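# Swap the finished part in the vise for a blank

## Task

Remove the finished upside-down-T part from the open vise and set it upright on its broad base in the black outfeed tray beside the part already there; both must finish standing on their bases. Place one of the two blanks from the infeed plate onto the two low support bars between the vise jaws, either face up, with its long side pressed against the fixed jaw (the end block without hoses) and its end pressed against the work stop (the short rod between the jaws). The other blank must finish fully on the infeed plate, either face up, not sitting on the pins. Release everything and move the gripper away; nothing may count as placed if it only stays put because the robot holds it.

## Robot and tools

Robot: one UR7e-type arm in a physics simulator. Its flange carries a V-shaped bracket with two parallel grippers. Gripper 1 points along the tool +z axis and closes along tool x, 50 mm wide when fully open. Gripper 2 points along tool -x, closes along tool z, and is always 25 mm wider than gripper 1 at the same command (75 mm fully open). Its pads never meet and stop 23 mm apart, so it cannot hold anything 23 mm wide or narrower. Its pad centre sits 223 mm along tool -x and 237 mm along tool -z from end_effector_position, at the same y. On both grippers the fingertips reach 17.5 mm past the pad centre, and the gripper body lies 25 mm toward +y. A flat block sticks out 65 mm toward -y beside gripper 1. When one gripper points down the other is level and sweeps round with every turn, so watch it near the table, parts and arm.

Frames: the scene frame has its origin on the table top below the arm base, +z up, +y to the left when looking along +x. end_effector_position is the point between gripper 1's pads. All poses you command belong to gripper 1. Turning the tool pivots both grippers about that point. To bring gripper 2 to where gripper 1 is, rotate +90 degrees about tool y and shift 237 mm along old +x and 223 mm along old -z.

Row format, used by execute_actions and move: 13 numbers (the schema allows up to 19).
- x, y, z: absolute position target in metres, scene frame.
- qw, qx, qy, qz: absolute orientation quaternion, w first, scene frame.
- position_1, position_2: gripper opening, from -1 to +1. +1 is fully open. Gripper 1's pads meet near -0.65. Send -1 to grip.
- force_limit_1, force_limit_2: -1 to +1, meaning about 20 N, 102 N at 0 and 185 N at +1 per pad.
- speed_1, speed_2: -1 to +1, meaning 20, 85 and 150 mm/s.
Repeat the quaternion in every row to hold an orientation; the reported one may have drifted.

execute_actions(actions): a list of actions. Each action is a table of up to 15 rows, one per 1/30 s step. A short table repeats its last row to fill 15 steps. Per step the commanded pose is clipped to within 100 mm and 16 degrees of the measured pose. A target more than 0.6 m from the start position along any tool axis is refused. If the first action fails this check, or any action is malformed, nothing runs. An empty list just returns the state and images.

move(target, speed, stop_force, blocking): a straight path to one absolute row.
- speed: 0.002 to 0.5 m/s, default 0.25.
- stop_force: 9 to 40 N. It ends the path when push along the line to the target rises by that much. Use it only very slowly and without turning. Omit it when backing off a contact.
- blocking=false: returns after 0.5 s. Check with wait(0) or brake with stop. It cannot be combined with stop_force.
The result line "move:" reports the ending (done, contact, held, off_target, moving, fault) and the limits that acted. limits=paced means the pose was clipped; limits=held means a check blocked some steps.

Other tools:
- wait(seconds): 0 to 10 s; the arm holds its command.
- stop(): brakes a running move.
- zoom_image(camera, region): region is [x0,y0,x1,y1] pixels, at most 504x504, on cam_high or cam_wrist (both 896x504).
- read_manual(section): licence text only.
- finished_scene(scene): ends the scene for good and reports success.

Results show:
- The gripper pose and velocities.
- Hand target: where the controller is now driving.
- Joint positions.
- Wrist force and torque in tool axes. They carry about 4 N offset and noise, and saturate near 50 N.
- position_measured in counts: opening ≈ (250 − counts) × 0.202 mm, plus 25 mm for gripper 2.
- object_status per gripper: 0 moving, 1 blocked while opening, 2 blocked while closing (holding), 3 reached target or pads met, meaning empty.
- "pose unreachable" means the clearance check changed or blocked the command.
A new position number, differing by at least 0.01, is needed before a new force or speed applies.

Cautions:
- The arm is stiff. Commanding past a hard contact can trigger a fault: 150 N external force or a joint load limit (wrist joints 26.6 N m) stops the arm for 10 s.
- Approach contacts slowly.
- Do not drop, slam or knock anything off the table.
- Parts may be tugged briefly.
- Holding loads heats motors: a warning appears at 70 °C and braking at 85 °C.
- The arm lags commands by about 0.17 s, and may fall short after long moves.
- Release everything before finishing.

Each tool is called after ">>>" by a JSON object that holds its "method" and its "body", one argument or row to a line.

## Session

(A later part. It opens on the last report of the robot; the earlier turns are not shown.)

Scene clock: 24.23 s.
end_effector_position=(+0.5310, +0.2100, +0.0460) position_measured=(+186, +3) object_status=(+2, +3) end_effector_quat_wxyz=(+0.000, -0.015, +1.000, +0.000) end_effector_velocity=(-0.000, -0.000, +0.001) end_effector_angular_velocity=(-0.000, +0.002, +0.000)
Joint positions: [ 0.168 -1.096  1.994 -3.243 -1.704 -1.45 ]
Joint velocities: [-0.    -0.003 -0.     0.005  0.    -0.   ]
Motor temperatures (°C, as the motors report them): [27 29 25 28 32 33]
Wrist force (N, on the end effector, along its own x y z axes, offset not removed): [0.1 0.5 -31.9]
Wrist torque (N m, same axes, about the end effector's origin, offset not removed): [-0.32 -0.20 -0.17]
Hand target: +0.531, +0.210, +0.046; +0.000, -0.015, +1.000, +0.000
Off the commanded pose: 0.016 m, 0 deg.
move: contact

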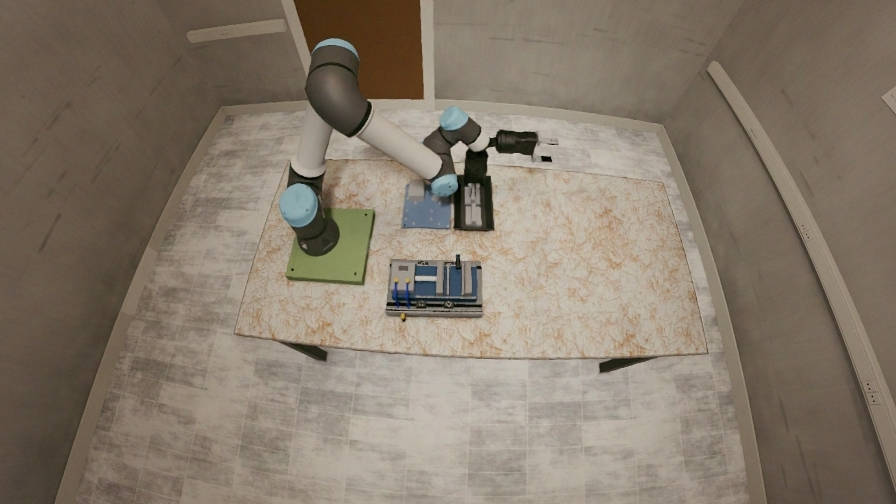

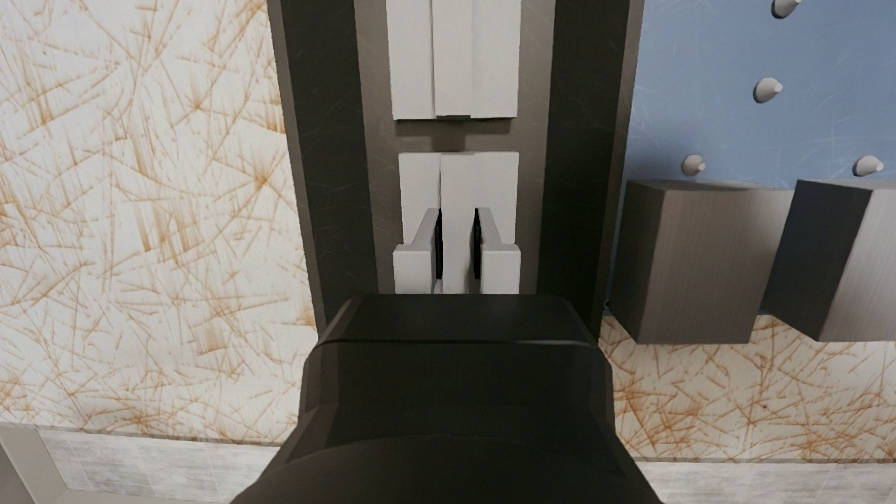

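>>> {"method": "move", "body": {
  "target": [0.531,0.210,0.047,0,-0.015,0.9999,0,0.3,1,0,0,0,0]
}}

>>> {"method": "move", "body": {
  "target": [0.531,0.210,0.12,0,-0.015,0.9999,0,0.3,1,0,0,0,0],
  "speed": 0.15
}}

>>> {"method": "move", "body": {
  "target": [0.36,0.26,0.2,0,-0.015,0.9999,0,-0.6,1,0,0,0,0]
}}

>>> {"method": "zoom_image", "body": {
  "camera": "cam_wrist",
  "region": [300, 0, 620, 260]
}}

Scene clock: 25.87 s.
end_effector_position=(+0.5310, +0.2100, +0.0470) position_measured=(+107, +3) object_status=(+3, +3) end_effector_quat_wxyz=(-0.000, -0.015, +1.000, +0.000) end_effector_velocity=(-0.000, -0.000, -0.000) end_effector_angular_velocity=(-0.000, +0.001, -0.001)
Joint positions: [ 0.168 -1.098  1.994 -3.241 -1.704 -1.45 ]
Joint velocities: [-0.    -0.001  0.001  0.001 -0.     0.   ]
Motor temperatures (°C, as the motors report them): [27 29 25 28 32 33]
Wrist force (N, on the end effector, along its own x y z axes, offset not removed): [-2.6 1.5 3.3]
Wrist torque (N m, same axes, about the end effector's origin, offset not removed): [0.40 0.71 -0.07]
Hand target: +0.531, +0.210, +0.047; +0.000, -0.015, +1.000, +0.000
Off the commanded pose: 0.000 m, 0 deg.
move: done

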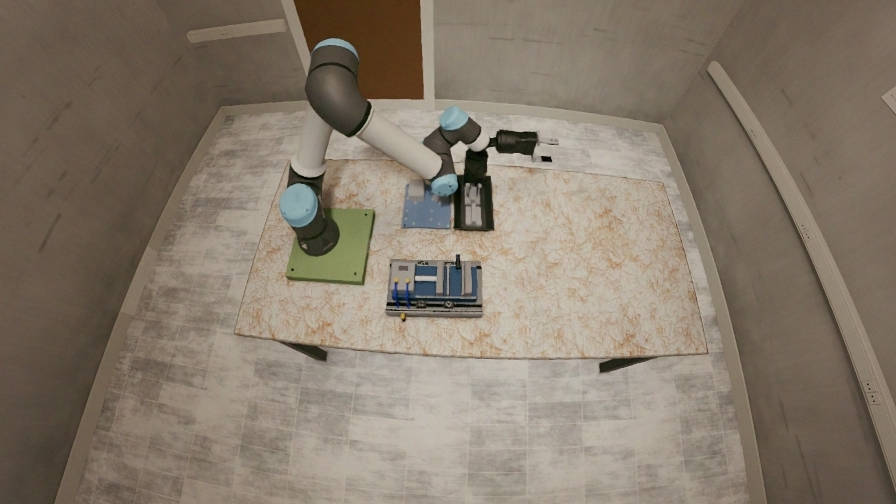

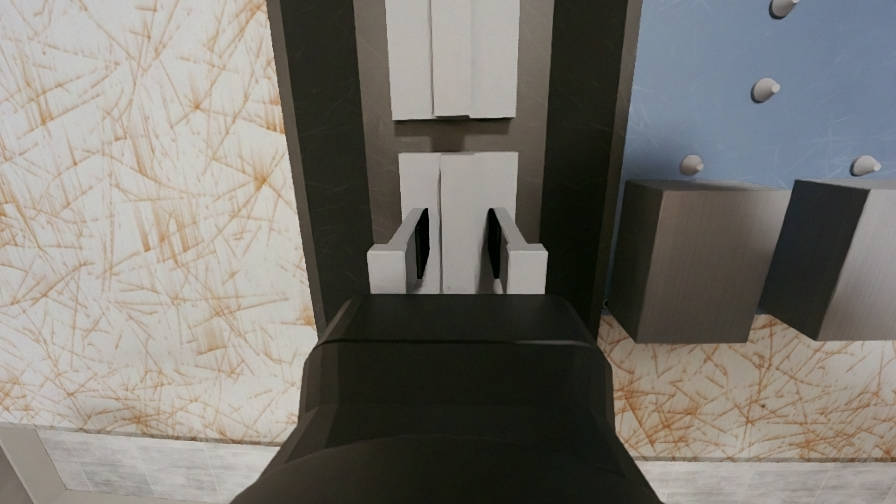

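Scene clock: 26.93 s.
end_effector_position=(+0.5310, +0.2100, +0.1197) position_measured=(+107, +3) object_status=(+3, +3) end_effector_quat_wxyz=(+0.000, -0.015, +1.000, +0.000) end_effector_velocity=(-0.000, +0.000, +0.003) end_effector_angular_velocity=(-0.000, +0.002, +0.000)
Joint positions: [ 0.169 -1.231  1.941 -3.055 -1.705 -1.449]
Joint velocities: [ 0.    -0.005 -0.003  0.009  0.     0.   ]
Motor temperatures (°C, as the motors report them): [27 29 25 28 32 33]
Wrist force (N, on the end effector, along its own x y z axes, offset not removed): [-0.7 0.7 -0.6]
Wrist torque (N m, same axes, about the end effector's origin, offset not removed): [0.11 0.11 0.03]
Hand target: +0.531, +0.210, +0.120; +0.000, -0.015, +1.000, +0.000
Off the commanded pose: 0.000 m, 0 deg.
move: done

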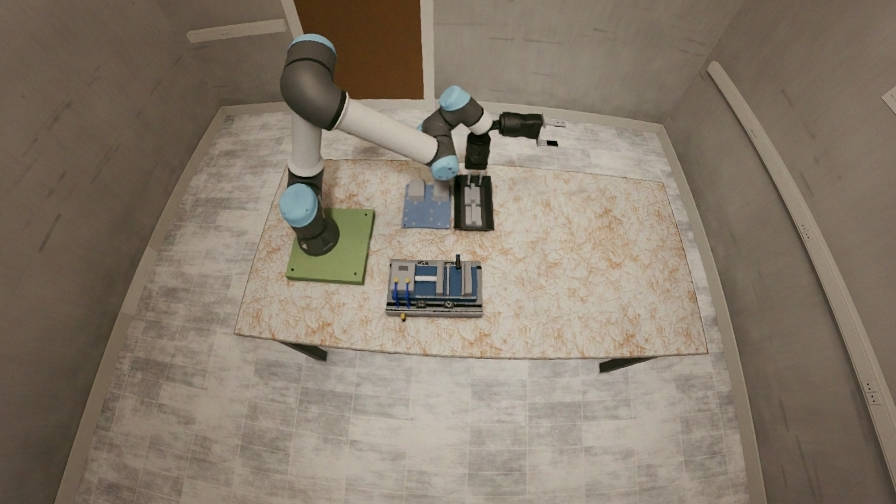

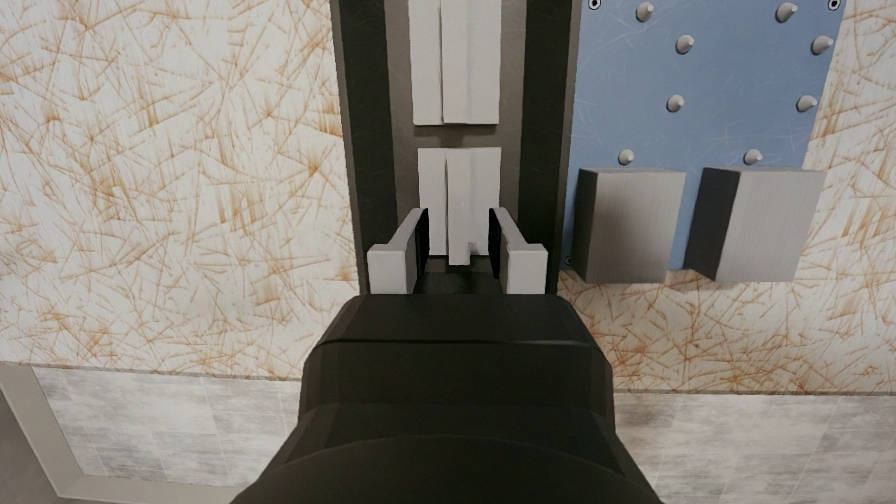

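Scene clock: 28.43 s.
end_effector_position=(+0.3601, +0.2600, +0.1999) position_measured=(+242, +3) object_status=(+3, +3) end_effector_quat_wxyz=(-0.000, -0.015, +1.000, +0.000) end_effector_velocity=(-0.002, +0.001, +0.002) end_effector_angular_velocity=(-0.001, +0.001, -0.000)
Joint positions: [ 0.396 -1.615  2.141 -2.835 -1.861 -1.28 ]
Joint velocities: [ 0.005 -0.005 -0.001  0.008 -0.003  0.003]
Motor temperatures (°C, as the motors report them): [27 29 25 28 32 33]
Wrist force (N, on the end effector, along its own x y z axes, offset not removed): [-2.8 1.1 1.6]
Wrist torque (N m, same axes, about the end effector's origin, offset not removed): [0.07 0.54 0.11]
Hand target: +0.360, +0.260, +0.200; -0.000, -0.015, +1.000, +0.000
Off the commanded pose: 0.000 m, 0 deg.
move: done

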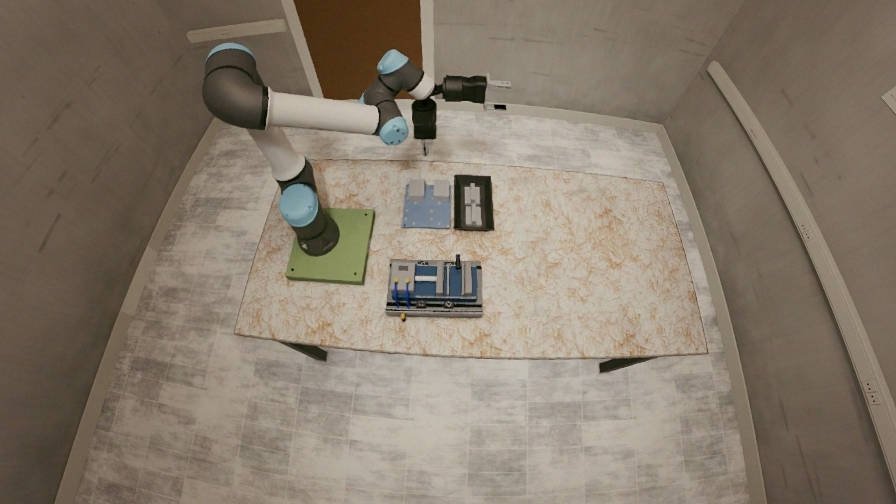

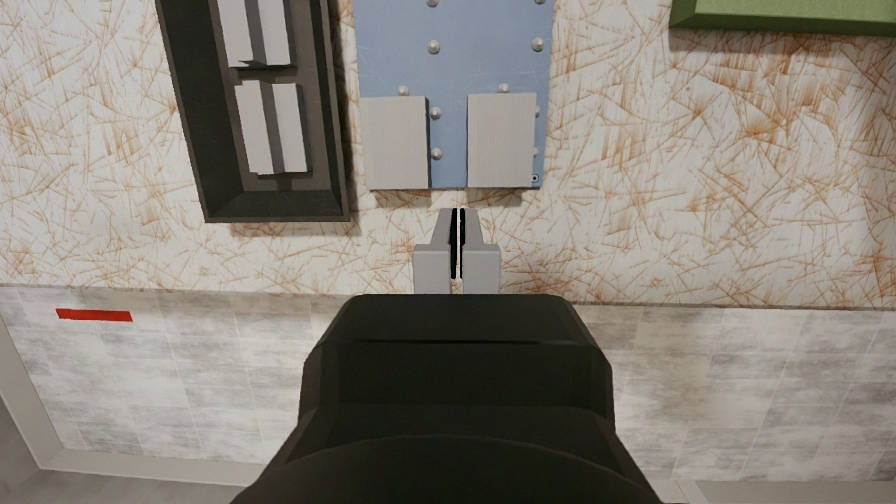

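Region (300, 0, 620, 260) of cam_wrist's 896x504 image, scaled by 1.575, with more detail than that image has; it fills the top 410 rows of this view, and the rest is white.

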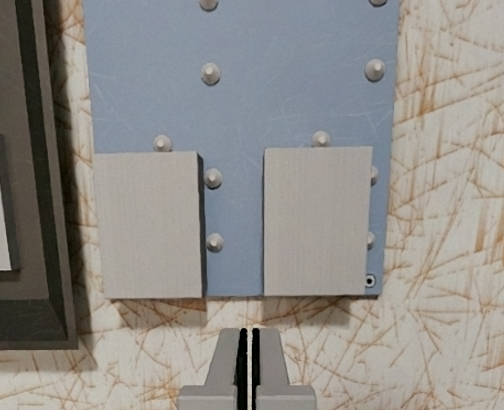

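>>> {"method": "move", "body": {
  "target": [0.5633,0.2303,0.35,-0.0154,0.7069,0.0154,0.7069,-0.6,0.8,0,0,0,0],
  "speed": 0.4
}}

>>> {"method": "move", "body": {
  "target": [0.5633,0.2303,0.292,-0.0154,0.7069,0.0154,0.7069,-0.6,0.8,0,0,0,0],
  "speed": 0.1
}}

>>> {"method": "move", "body": {
  "target": [0.5633,0.2303,0.2715,-0.0154,0.7069,0.0154,0.7069,-0.6,0.8,0,0,0,0],
  "speed": 0.01,
  "stop_force": 10
}}

>>> {"method": "zoom_image", "body": {
  "camera": "cam_high",
  "region": [380, 150, 480, 240]
}}

Scene clock: 34.20 s.
end_effector_position=(+0.5630, +0.2307, +0.3501) position_measured=(+242, +32) object_status=(+3, +3) end_effector_quat_wxyz=(-0.016, +0.707, +0.016, +0.707) end_effector_velocity=(+0.001, -0.000, +0.001) end_effector_angular_velocity=(+0.005, +0.000, -0.013)
Joint positions: [ 0.177 -1.658  2.467 -3.155 -1.7    1.687]
Joint velocities: [ 0.011  0.005 -0.007  0.003 -0.013  0.021]
Motor temperatures (°C, as the motors report them): [27 29 25 28 32 33]
Wrist force (N, on the end effector, along its own x y z axes, offset not removed): [-1.1 -2.2 1.3]
Wrist torque (N m, same axes, about the end effector's origin, offset not removed): [-0.72 0.07 -0.24]
Hand target: +0.563, +0.231, +0.350; -0.015, +0.707, +0.015, +0.707
Off the commanded pose: 0.000 m, 0 deg.
move: done

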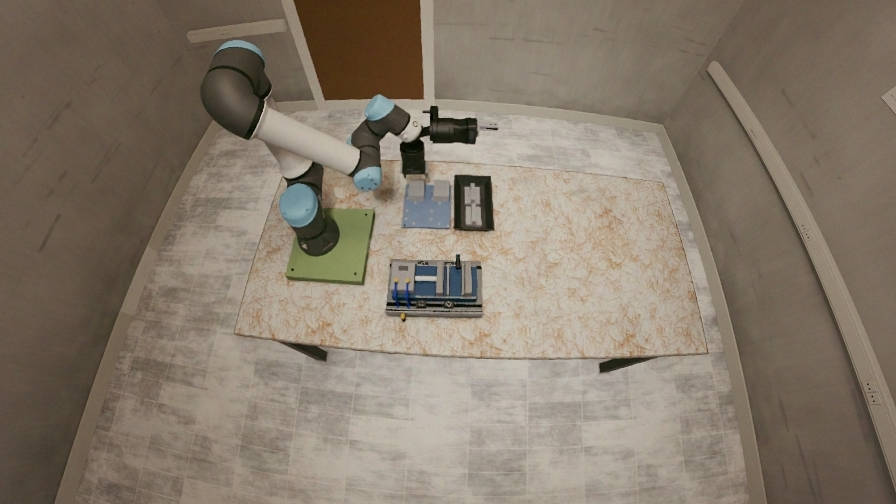

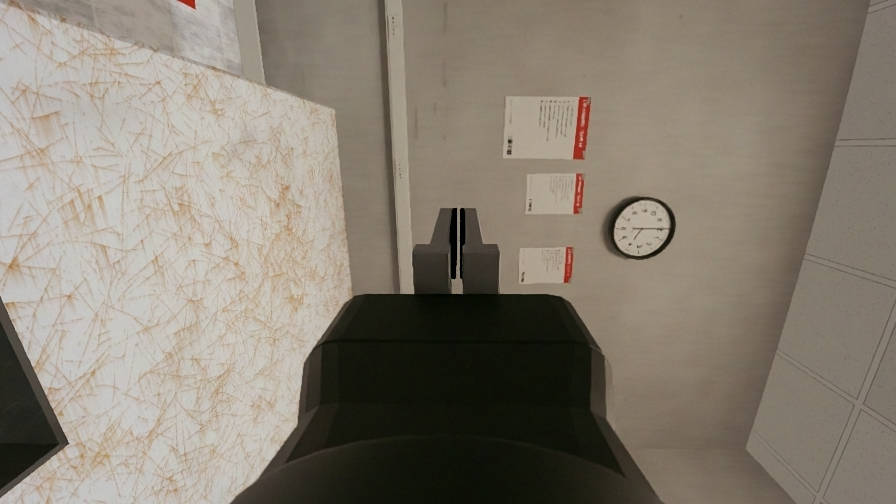

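Scene clock: 35.30 s.
end_effector_position=(+0.5633, +0.2303, +0.2923) position_measured=(+242, +32) object_status=(+3, +3) end_effector_quat_wxyz=(-0.015, +0.707, +0.015, +0.707) end_effector_velocity=(+0.000, -0.000, -0.004) end_effector_angular_velocity=(-0.001, -0.001, -0.000)
Joint positions: [ 0.175 -1.476  2.532 -3.4   -1.699  1.687]
Joint velocities: [-0.001  0.015  0.003 -0.02   0.    -0.001]
Motor temperatures (°C, as the motors report them): [27 29 25 28 32 33]
Wrist force (N, on the end effector, along its own x y z axes, offset not removed): [-1.1 1.4 1.2]
Wrist torque (N m, same axes, about the end effector's origin, offset not removed): [0.23 0.28 -0.10]
Hand target: +0.563, +0.230, +0.292; -0.015, +0.707, +0.015, +0.707
Off the commanded pose: 0.000 m, 0 deg.
move: done

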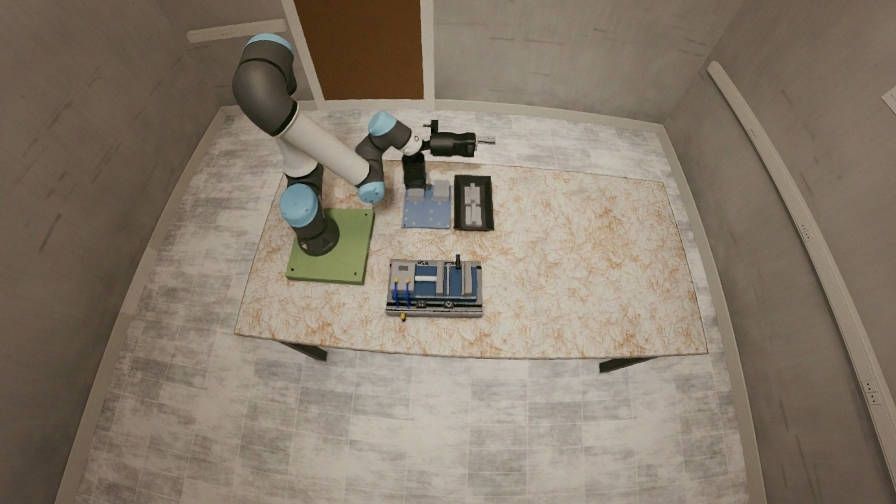

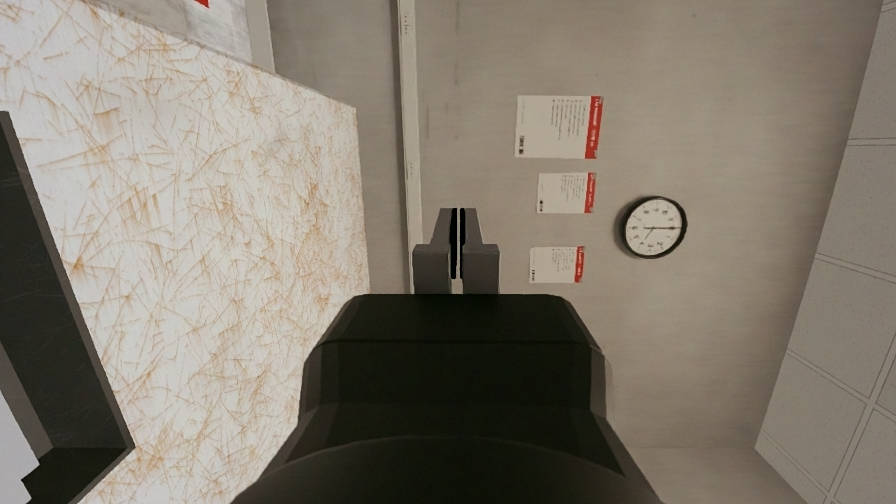

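Scene clock: 37.60 s.
end_effector_position=(+0.5633, +0.2303, +0.2718) position_measured=(+242, +32) object_status=(+3, +3) end_effector_quat_wxyz=(-0.015, +0.707, +0.015, +0.707) end_effector_velocity=(+0.000, -0.000, -0.003) end_effector_angular_velocity=(-0.000, -0.000, -0.001)
Joint positions: [ 0.175 -1.4    2.548 -3.493 -1.699  1.687]
Joint velocities: [-0.     0.012  0.002 -0.014 -0.     0.   ]
Motor temperatures (°C, as the motors report them): [27 29 25 28 32 33]
Wrist force (N, on the end effector, along its own x y z axes, offset not removed): [0.4 -0.9 3.6]
Wrist torque (N m, same axes, about the end effector's origin, offset not removed): [-0.03 -0.10 -0.05]
Hand target: +0.563, +0.230, +0.271; -0.015, +0.707, +0.015, +0.707
Off the commanded pose: 0.000 m, 0 deg.
move: done

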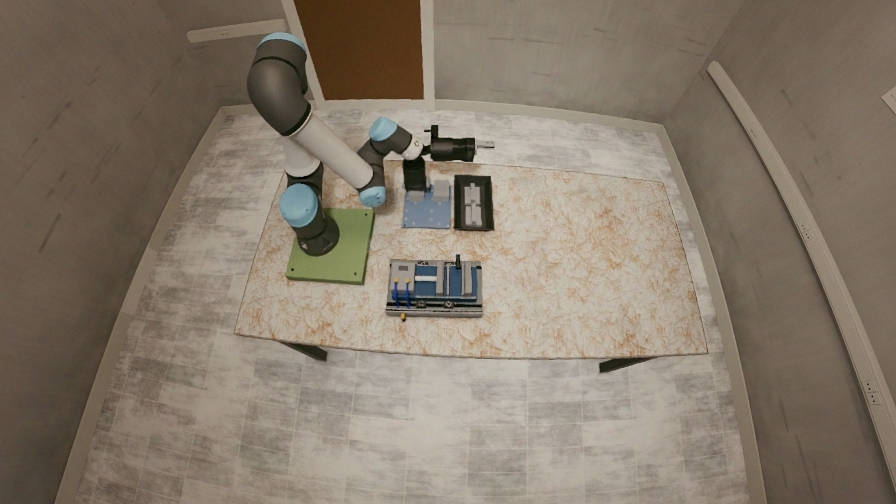

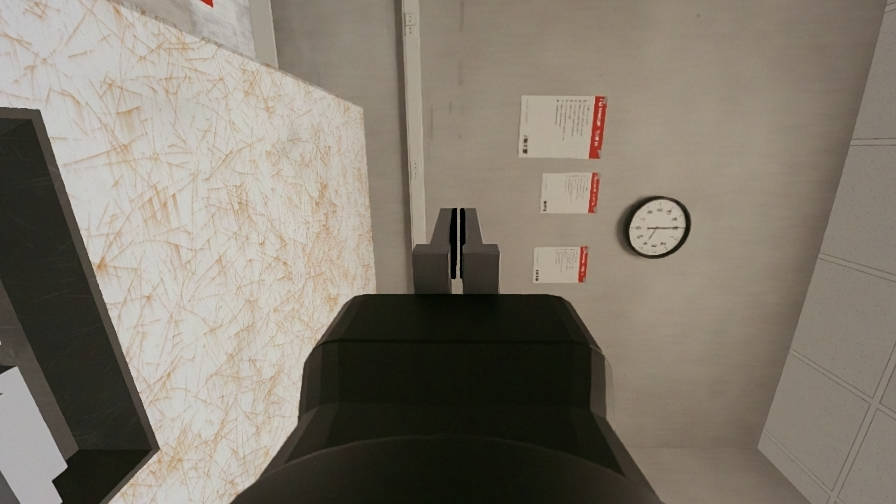

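Region (380, 150, 480, 240) of cam_high's 896x504 image, scaled by 5.040, with more detail than that image has; it fills the top 454 rows of this view, and the rest is white.

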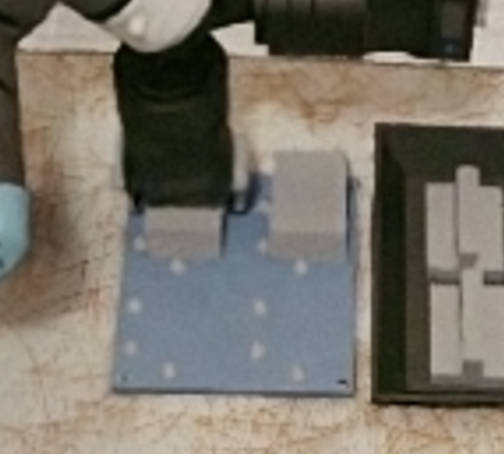

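Shift slightly +X away from the pins, then grip.

>>> {"method": "move", "body": {
  "target": [0.5648,0.2304,0.2715,-0.0154,0.7069,0.0154,0.7069,-0.6,-1,0,0,0,-1]
}}

Scene clock: 39.03 s.
end_effector_position=(+0.5648, +0.2304, +0.2715) position_measured=(+242, +107) object_status=(+3, +2) end_effector_quat_wxyz=(-0.015, +0.707, +0.015, +0.707) end_effector_velocity=(-0.000, +0.000, -0.001) end_effector_angular_velocity=(-0.001, +0.002, +0.001)
Joint positions: [ 0.174 -1.396  2.545 -3.494 -1.698  1.686]
Joint velocities: [ 0.     0.     0.     0.001 -0.    -0.001]
Motor temperatures (°C, as the motors report them): [27 29 25 28 32 33]
Wrist force (N, on the end effector, along its own x y z axes, offset not removed): [-4.9 -2.6 0.3]
Wrist torque (N m, same axes, about the end effector's origin, offset not removed): [-0.60 1.21 -0.24]
Hand target: +0.565, +0.230, +0.271; -0.015, +0.707, +0.015, +0.707
Off the commanded pose: 0.000 m, 0 deg.
move: done

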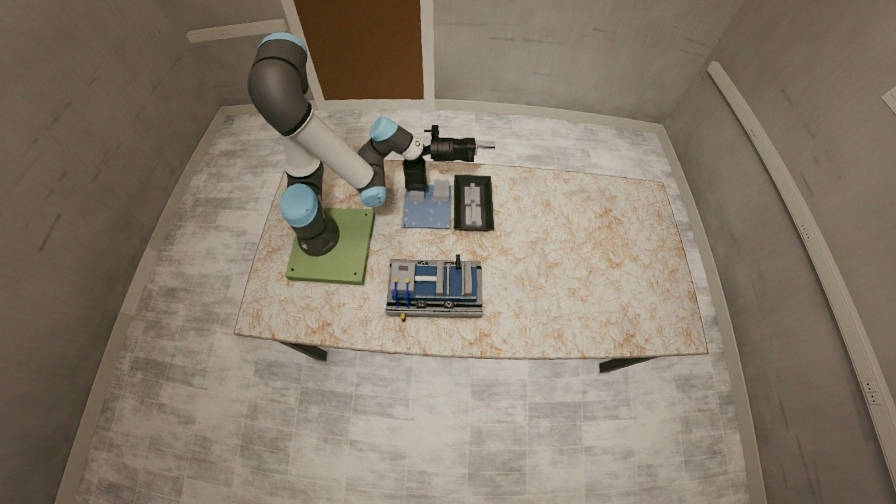

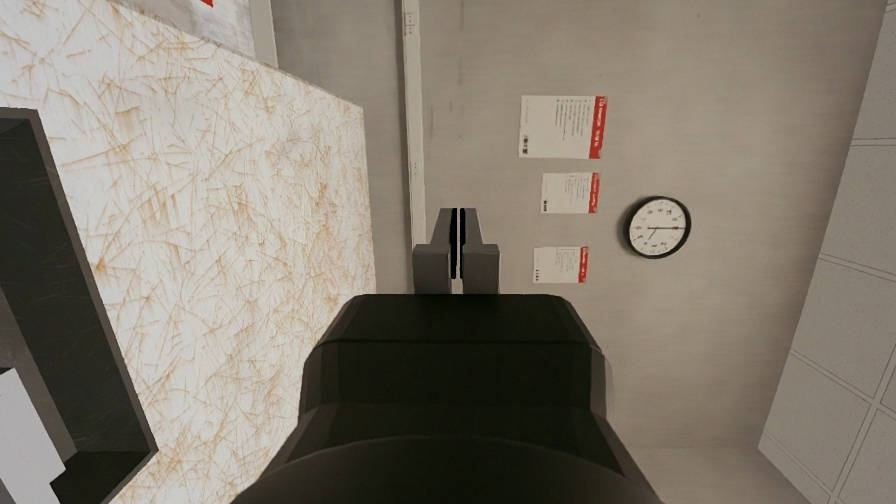

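>>> {"method": "move", "body": {
  "target": [0.5648,0.2304,0.36,-0.0154,0.7069,0.0154,0.7069,-0.6,-1,0,0,0,-1],
  "speed": 0.15
}}

>>> {"method": "move", "body": {
  "target": [0.7147,-0.1536,0.40,-0.0185,0.7069,0.0185,0.7069,-0.6,-1,0,0,0,-1]
}}

>>> {"method": "move", "body": {
  "target": [0.7147,-0.1536,0.364,-0.0185,0.7069,0.0185,0.7069,-0.6,-1,0,0,0,-1],
  "speed": 0.06
}}

>>> {"method": "move", "body": {
  "target": [0.7147,-0.1536,0.3445,-0.0185,0.7069,0.0185,0.7069,-0.6,-1,0,0,0,-1],
  "speed": 0.007,
  "stop_force": 10
}}

Scene clock: 41.43 s.
end_effector_position=(+0.5647, +0.2304, +0.3598) position_measured=(+242, +107) object_status=(+3, +2) end_effector_quat_wxyz=(-0.015, +0.707, +0.015, +0.707) end_effector_velocity=(+0.001, +0.000, +0.004) end_effector_angular_velocity=(-0.000, +0.003, +0.000)
Joint positions: [ 0.177 -1.679  2.451 -3.118 -1.7    1.688]
Joint velocities: [ 0.    -0.011 -0.009  0.023  0.     0.001]
Motor temperatures (°C, as the motors report them): [27 29 25 28 32 33]
Wrist force (N, on the end effector, along its own x y z axes, offset not removed): [-4.9 -0.1 -1.1]
Wrist torque (N m, same axes, about the end effector's origin, offset not removed): [-0.15 0.75 -0.09]
Hand target: +0.565, +0.230, +0.360; -0.015, +0.707, +0.015, +0.707
Off the commanded pose: 0.000 m, 0 deg.
move: done

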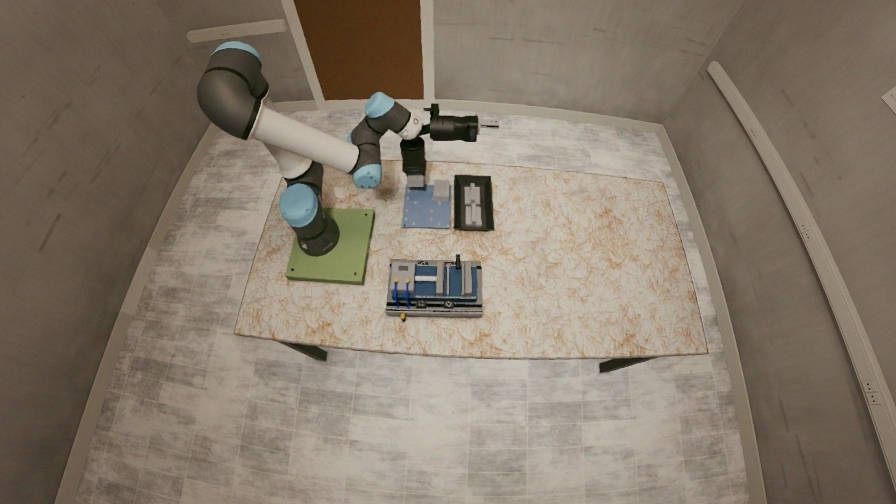

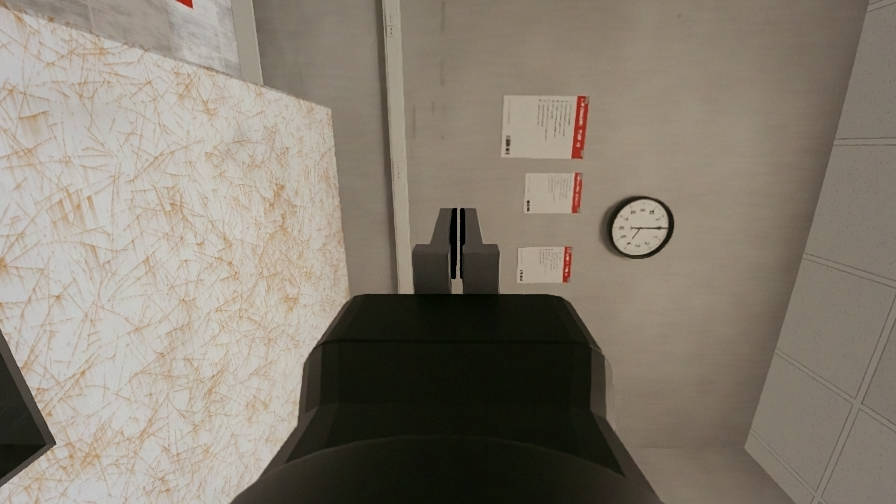

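Scene clock: 43.80 s.
end_effector_position=(+0.7146, -0.1536, +0.4002) position_measured=(+242, +107) object_status=(+3, +2) end_effector_quat_wxyz=(-0.018, +0.707, +0.019, +0.707) end_effector_velocity=(+0.002, -0.001, +0.001) end_effector_angular_velocity=(+0.000, +0.000, +0.002)
Joint positions: [-0.758 -1.486  2.08  -2.791 -1.064  0.965]
Joint velocities: [-0.     0.004 -0.008  0.005  0.001 -0.002]
Motor temperatures (°C, as the motors report them): [27 29 25 28 32 33]
Wrist force (N, on the end effector, along its own x y z axes, offset not removed): [-3.8 0.6 0.7]
Wrist torque (N m, same axes, about the end effector's origin, offset not removed): [0.27 0.79 0.01]
Hand target: +0.715, -0.154, +0.400; -0.018, +0.707, +0.019, +0.707
Off the commanded pose: 0.000 m, 0 deg.
move: done

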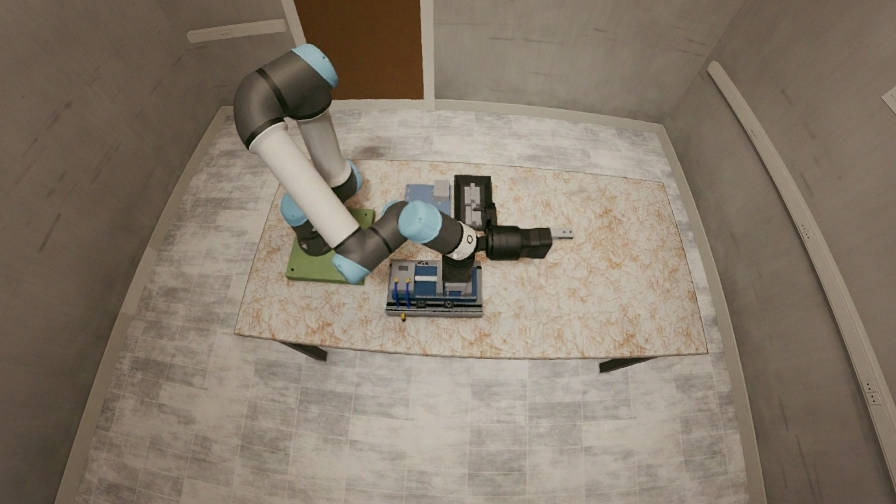

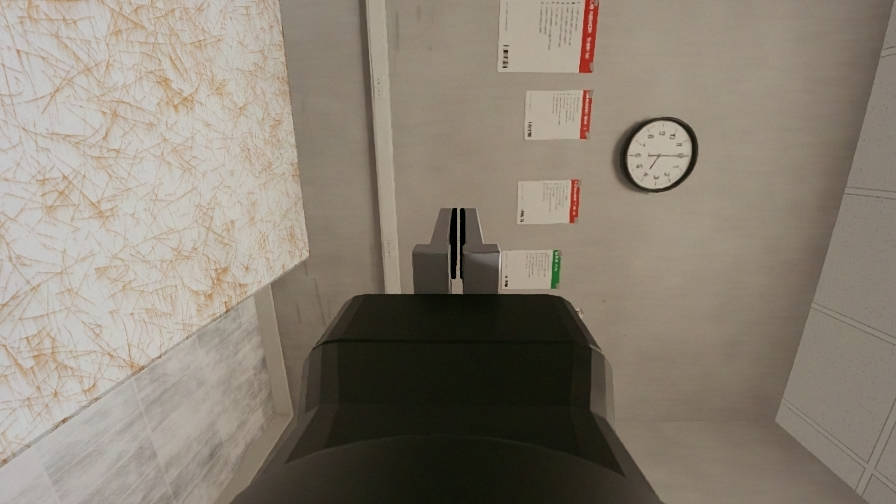

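Scene clock: 44.83 s.
end_effector_position=(+0.7147, -0.1536, +0.3643) position_measured=(+242, +107) object_status=(+3, +2) end_effector_quat_wxyz=(-0.019, +0.707, +0.019, +0.707) end_effector_velocity=(+0.000, +0.001, -0.003) end_effector_angular_velocity=(+0.001, -0.000, +0.000)
Joint positions: [-0.758 -1.428  2.125 -2.893 -1.064  0.964]
Joint velocities: [ 0.001  0.006  0.003 -0.009 -0.     0.001]
Motor temperatures (°C, as the motors report them): [27 29 25 28 32 33]
Wrist force (N, on the end effector, along its own x y z axes, offset not removed): [-6.5 0.1 6.7]
Wrist torque (N m, same axes, about the end effector's origin, offset not removed): [0.19 1.43 -0.23]
Hand target: +0.715, -0.154, +0.364; -0.019, +0.707, +0.018, +0.707
Off the commanded pose: 0.000 m, 0 deg.
move: done

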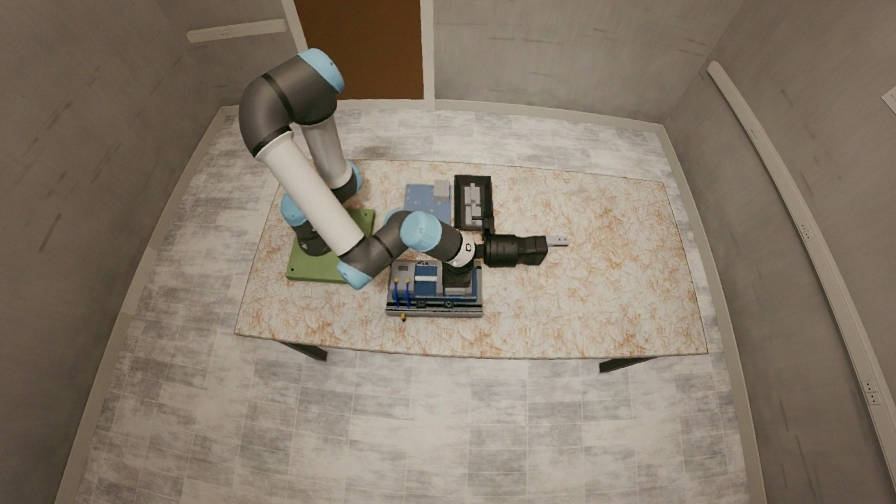

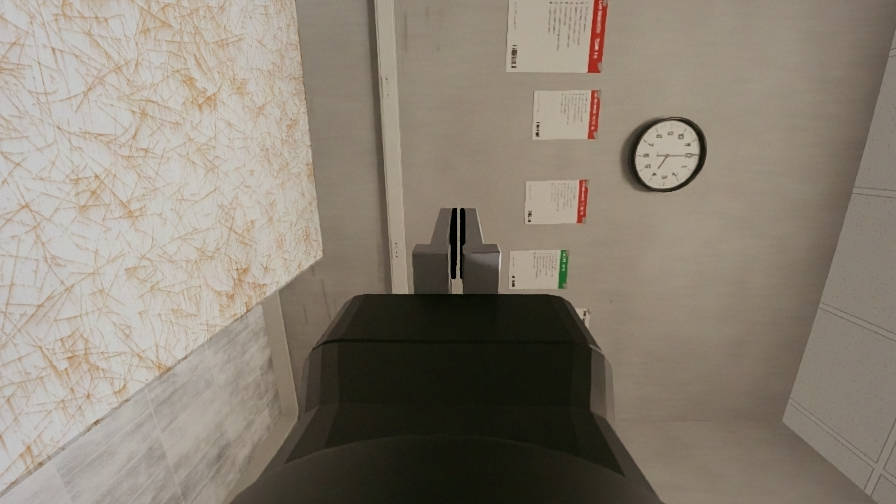

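Scene clock: 47.90 s.
end_effector_position=(+0.7147, -0.1536, +0.3447) position_measured=(+242, +107) object_status=(+3, +2) end_effector_quat_wxyz=(-0.019, +0.707, +0.019, +0.707) end_effector_velocity=(-0.000, +0.000, -0.002) end_effector_angular_velocity=(-0.000, +0.000, -0.000)
Joint positions: [-0.759 -1.391  2.147 -2.952 -1.063  0.964]
Joint velocities: [ 0.     0.004  0.003 -0.007 -0.    -0.   ]
Motor temperatures (°C, as the motors report them): [27 29 25 28 32 33]
Wrist force (N, on the end effector, along its own x y z axes, offset not removed): [-6.5 0.8 2.4]
Wrist torque (N m, same axes, about the end effector's origin, offset not removed): [0.21 1.50 -0.04]
Hand target: +0.715, -0.154, +0.344; -0.019, +0.707, +0.018, +0.707
Off the commanded pose: 0.000 m, 0 deg.
move: done

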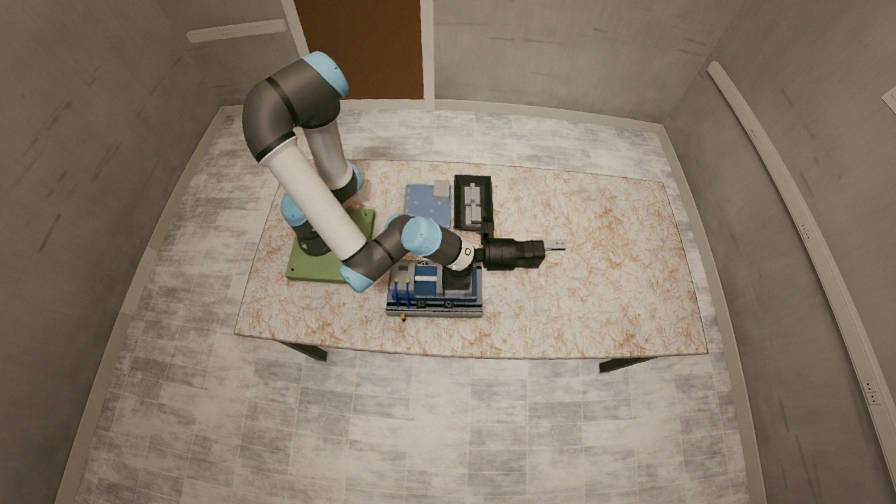

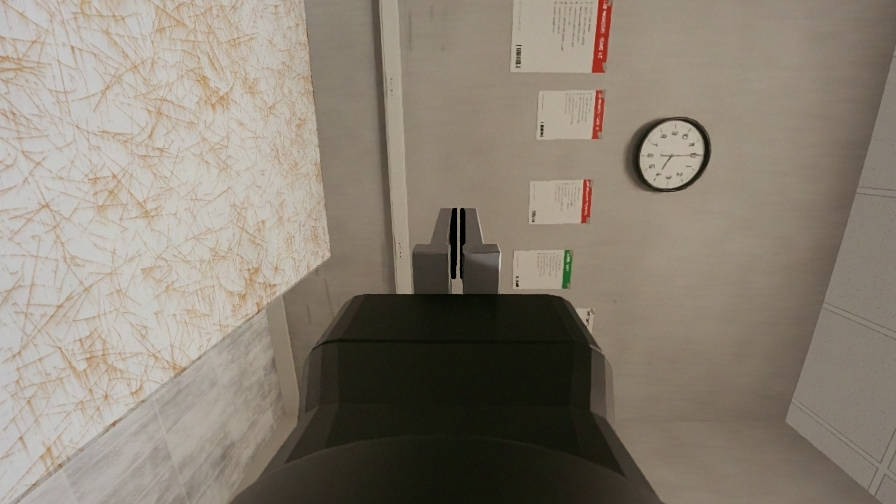

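Find the seat height briefly, then slide.

>>> {"method": "move", "body": {
  "target": [0.7147,-0.1536,0.335,-0.0185,0.7069,0.0185,0.7069,-0.6,-1,0,0,0,-1],
  "speed": 0.003,
  "stop_force": 10
}}

Scene clock: 49.17 s.
end_effector_position=(+0.7147, -0.1536, +0.3434) position_measured=(+242, +107) object_status=(+3, +2) end_effector_quat_wxyz=(-0.019, +0.707, +0.019, +0.707) end_effector_velocity=(-0.000, -0.000, -0.001) end_effector_angular_velocity=(+0.003, +0.004, -0.001)
Joint positions: [-0.759 -1.389  2.149 -2.956 -1.063  0.964]
Joint velocities: [-0.    -0.     0.     0.005 -0.     0.   ]
Motor temperatures (°C, as the motors report them): [27 29 25 28 32 33]
Wrist force (N, on the end effector, along its own x y z axes, offset not removed): [28.6 -1.2 -0.5]
Wrist torque (N m, same axes, about the end effector's origin, offset not removed): [-0.30 -7.62 -0.02]
Hand target: +0.715, -0.154, +0.344; -0.018, +0.707, +0.019, +0.707
Off the commanded pose: 0.008 m, 0 deg.
move: contact

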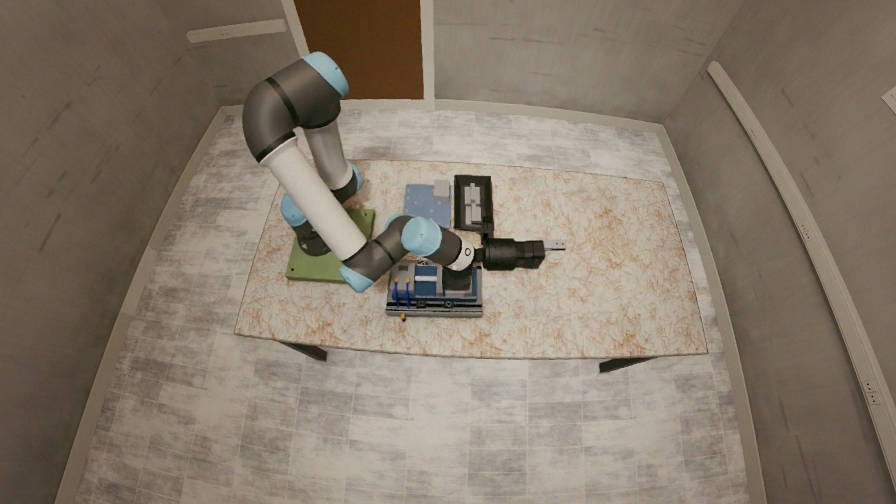

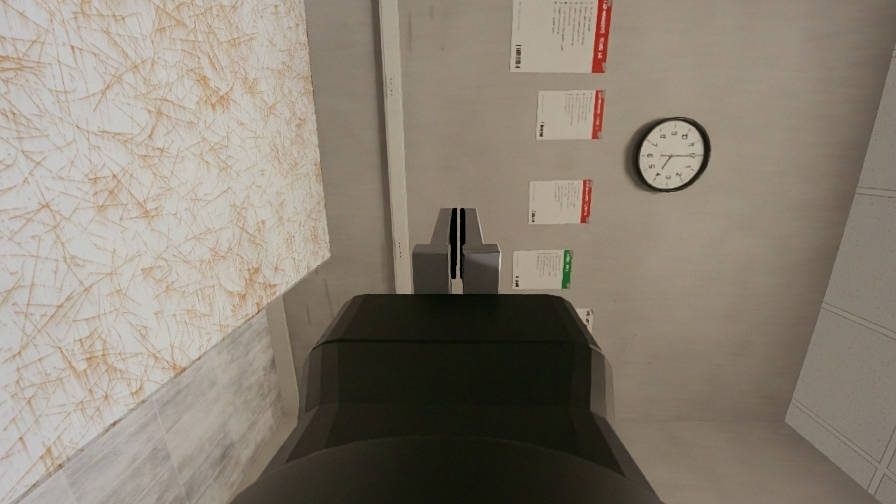

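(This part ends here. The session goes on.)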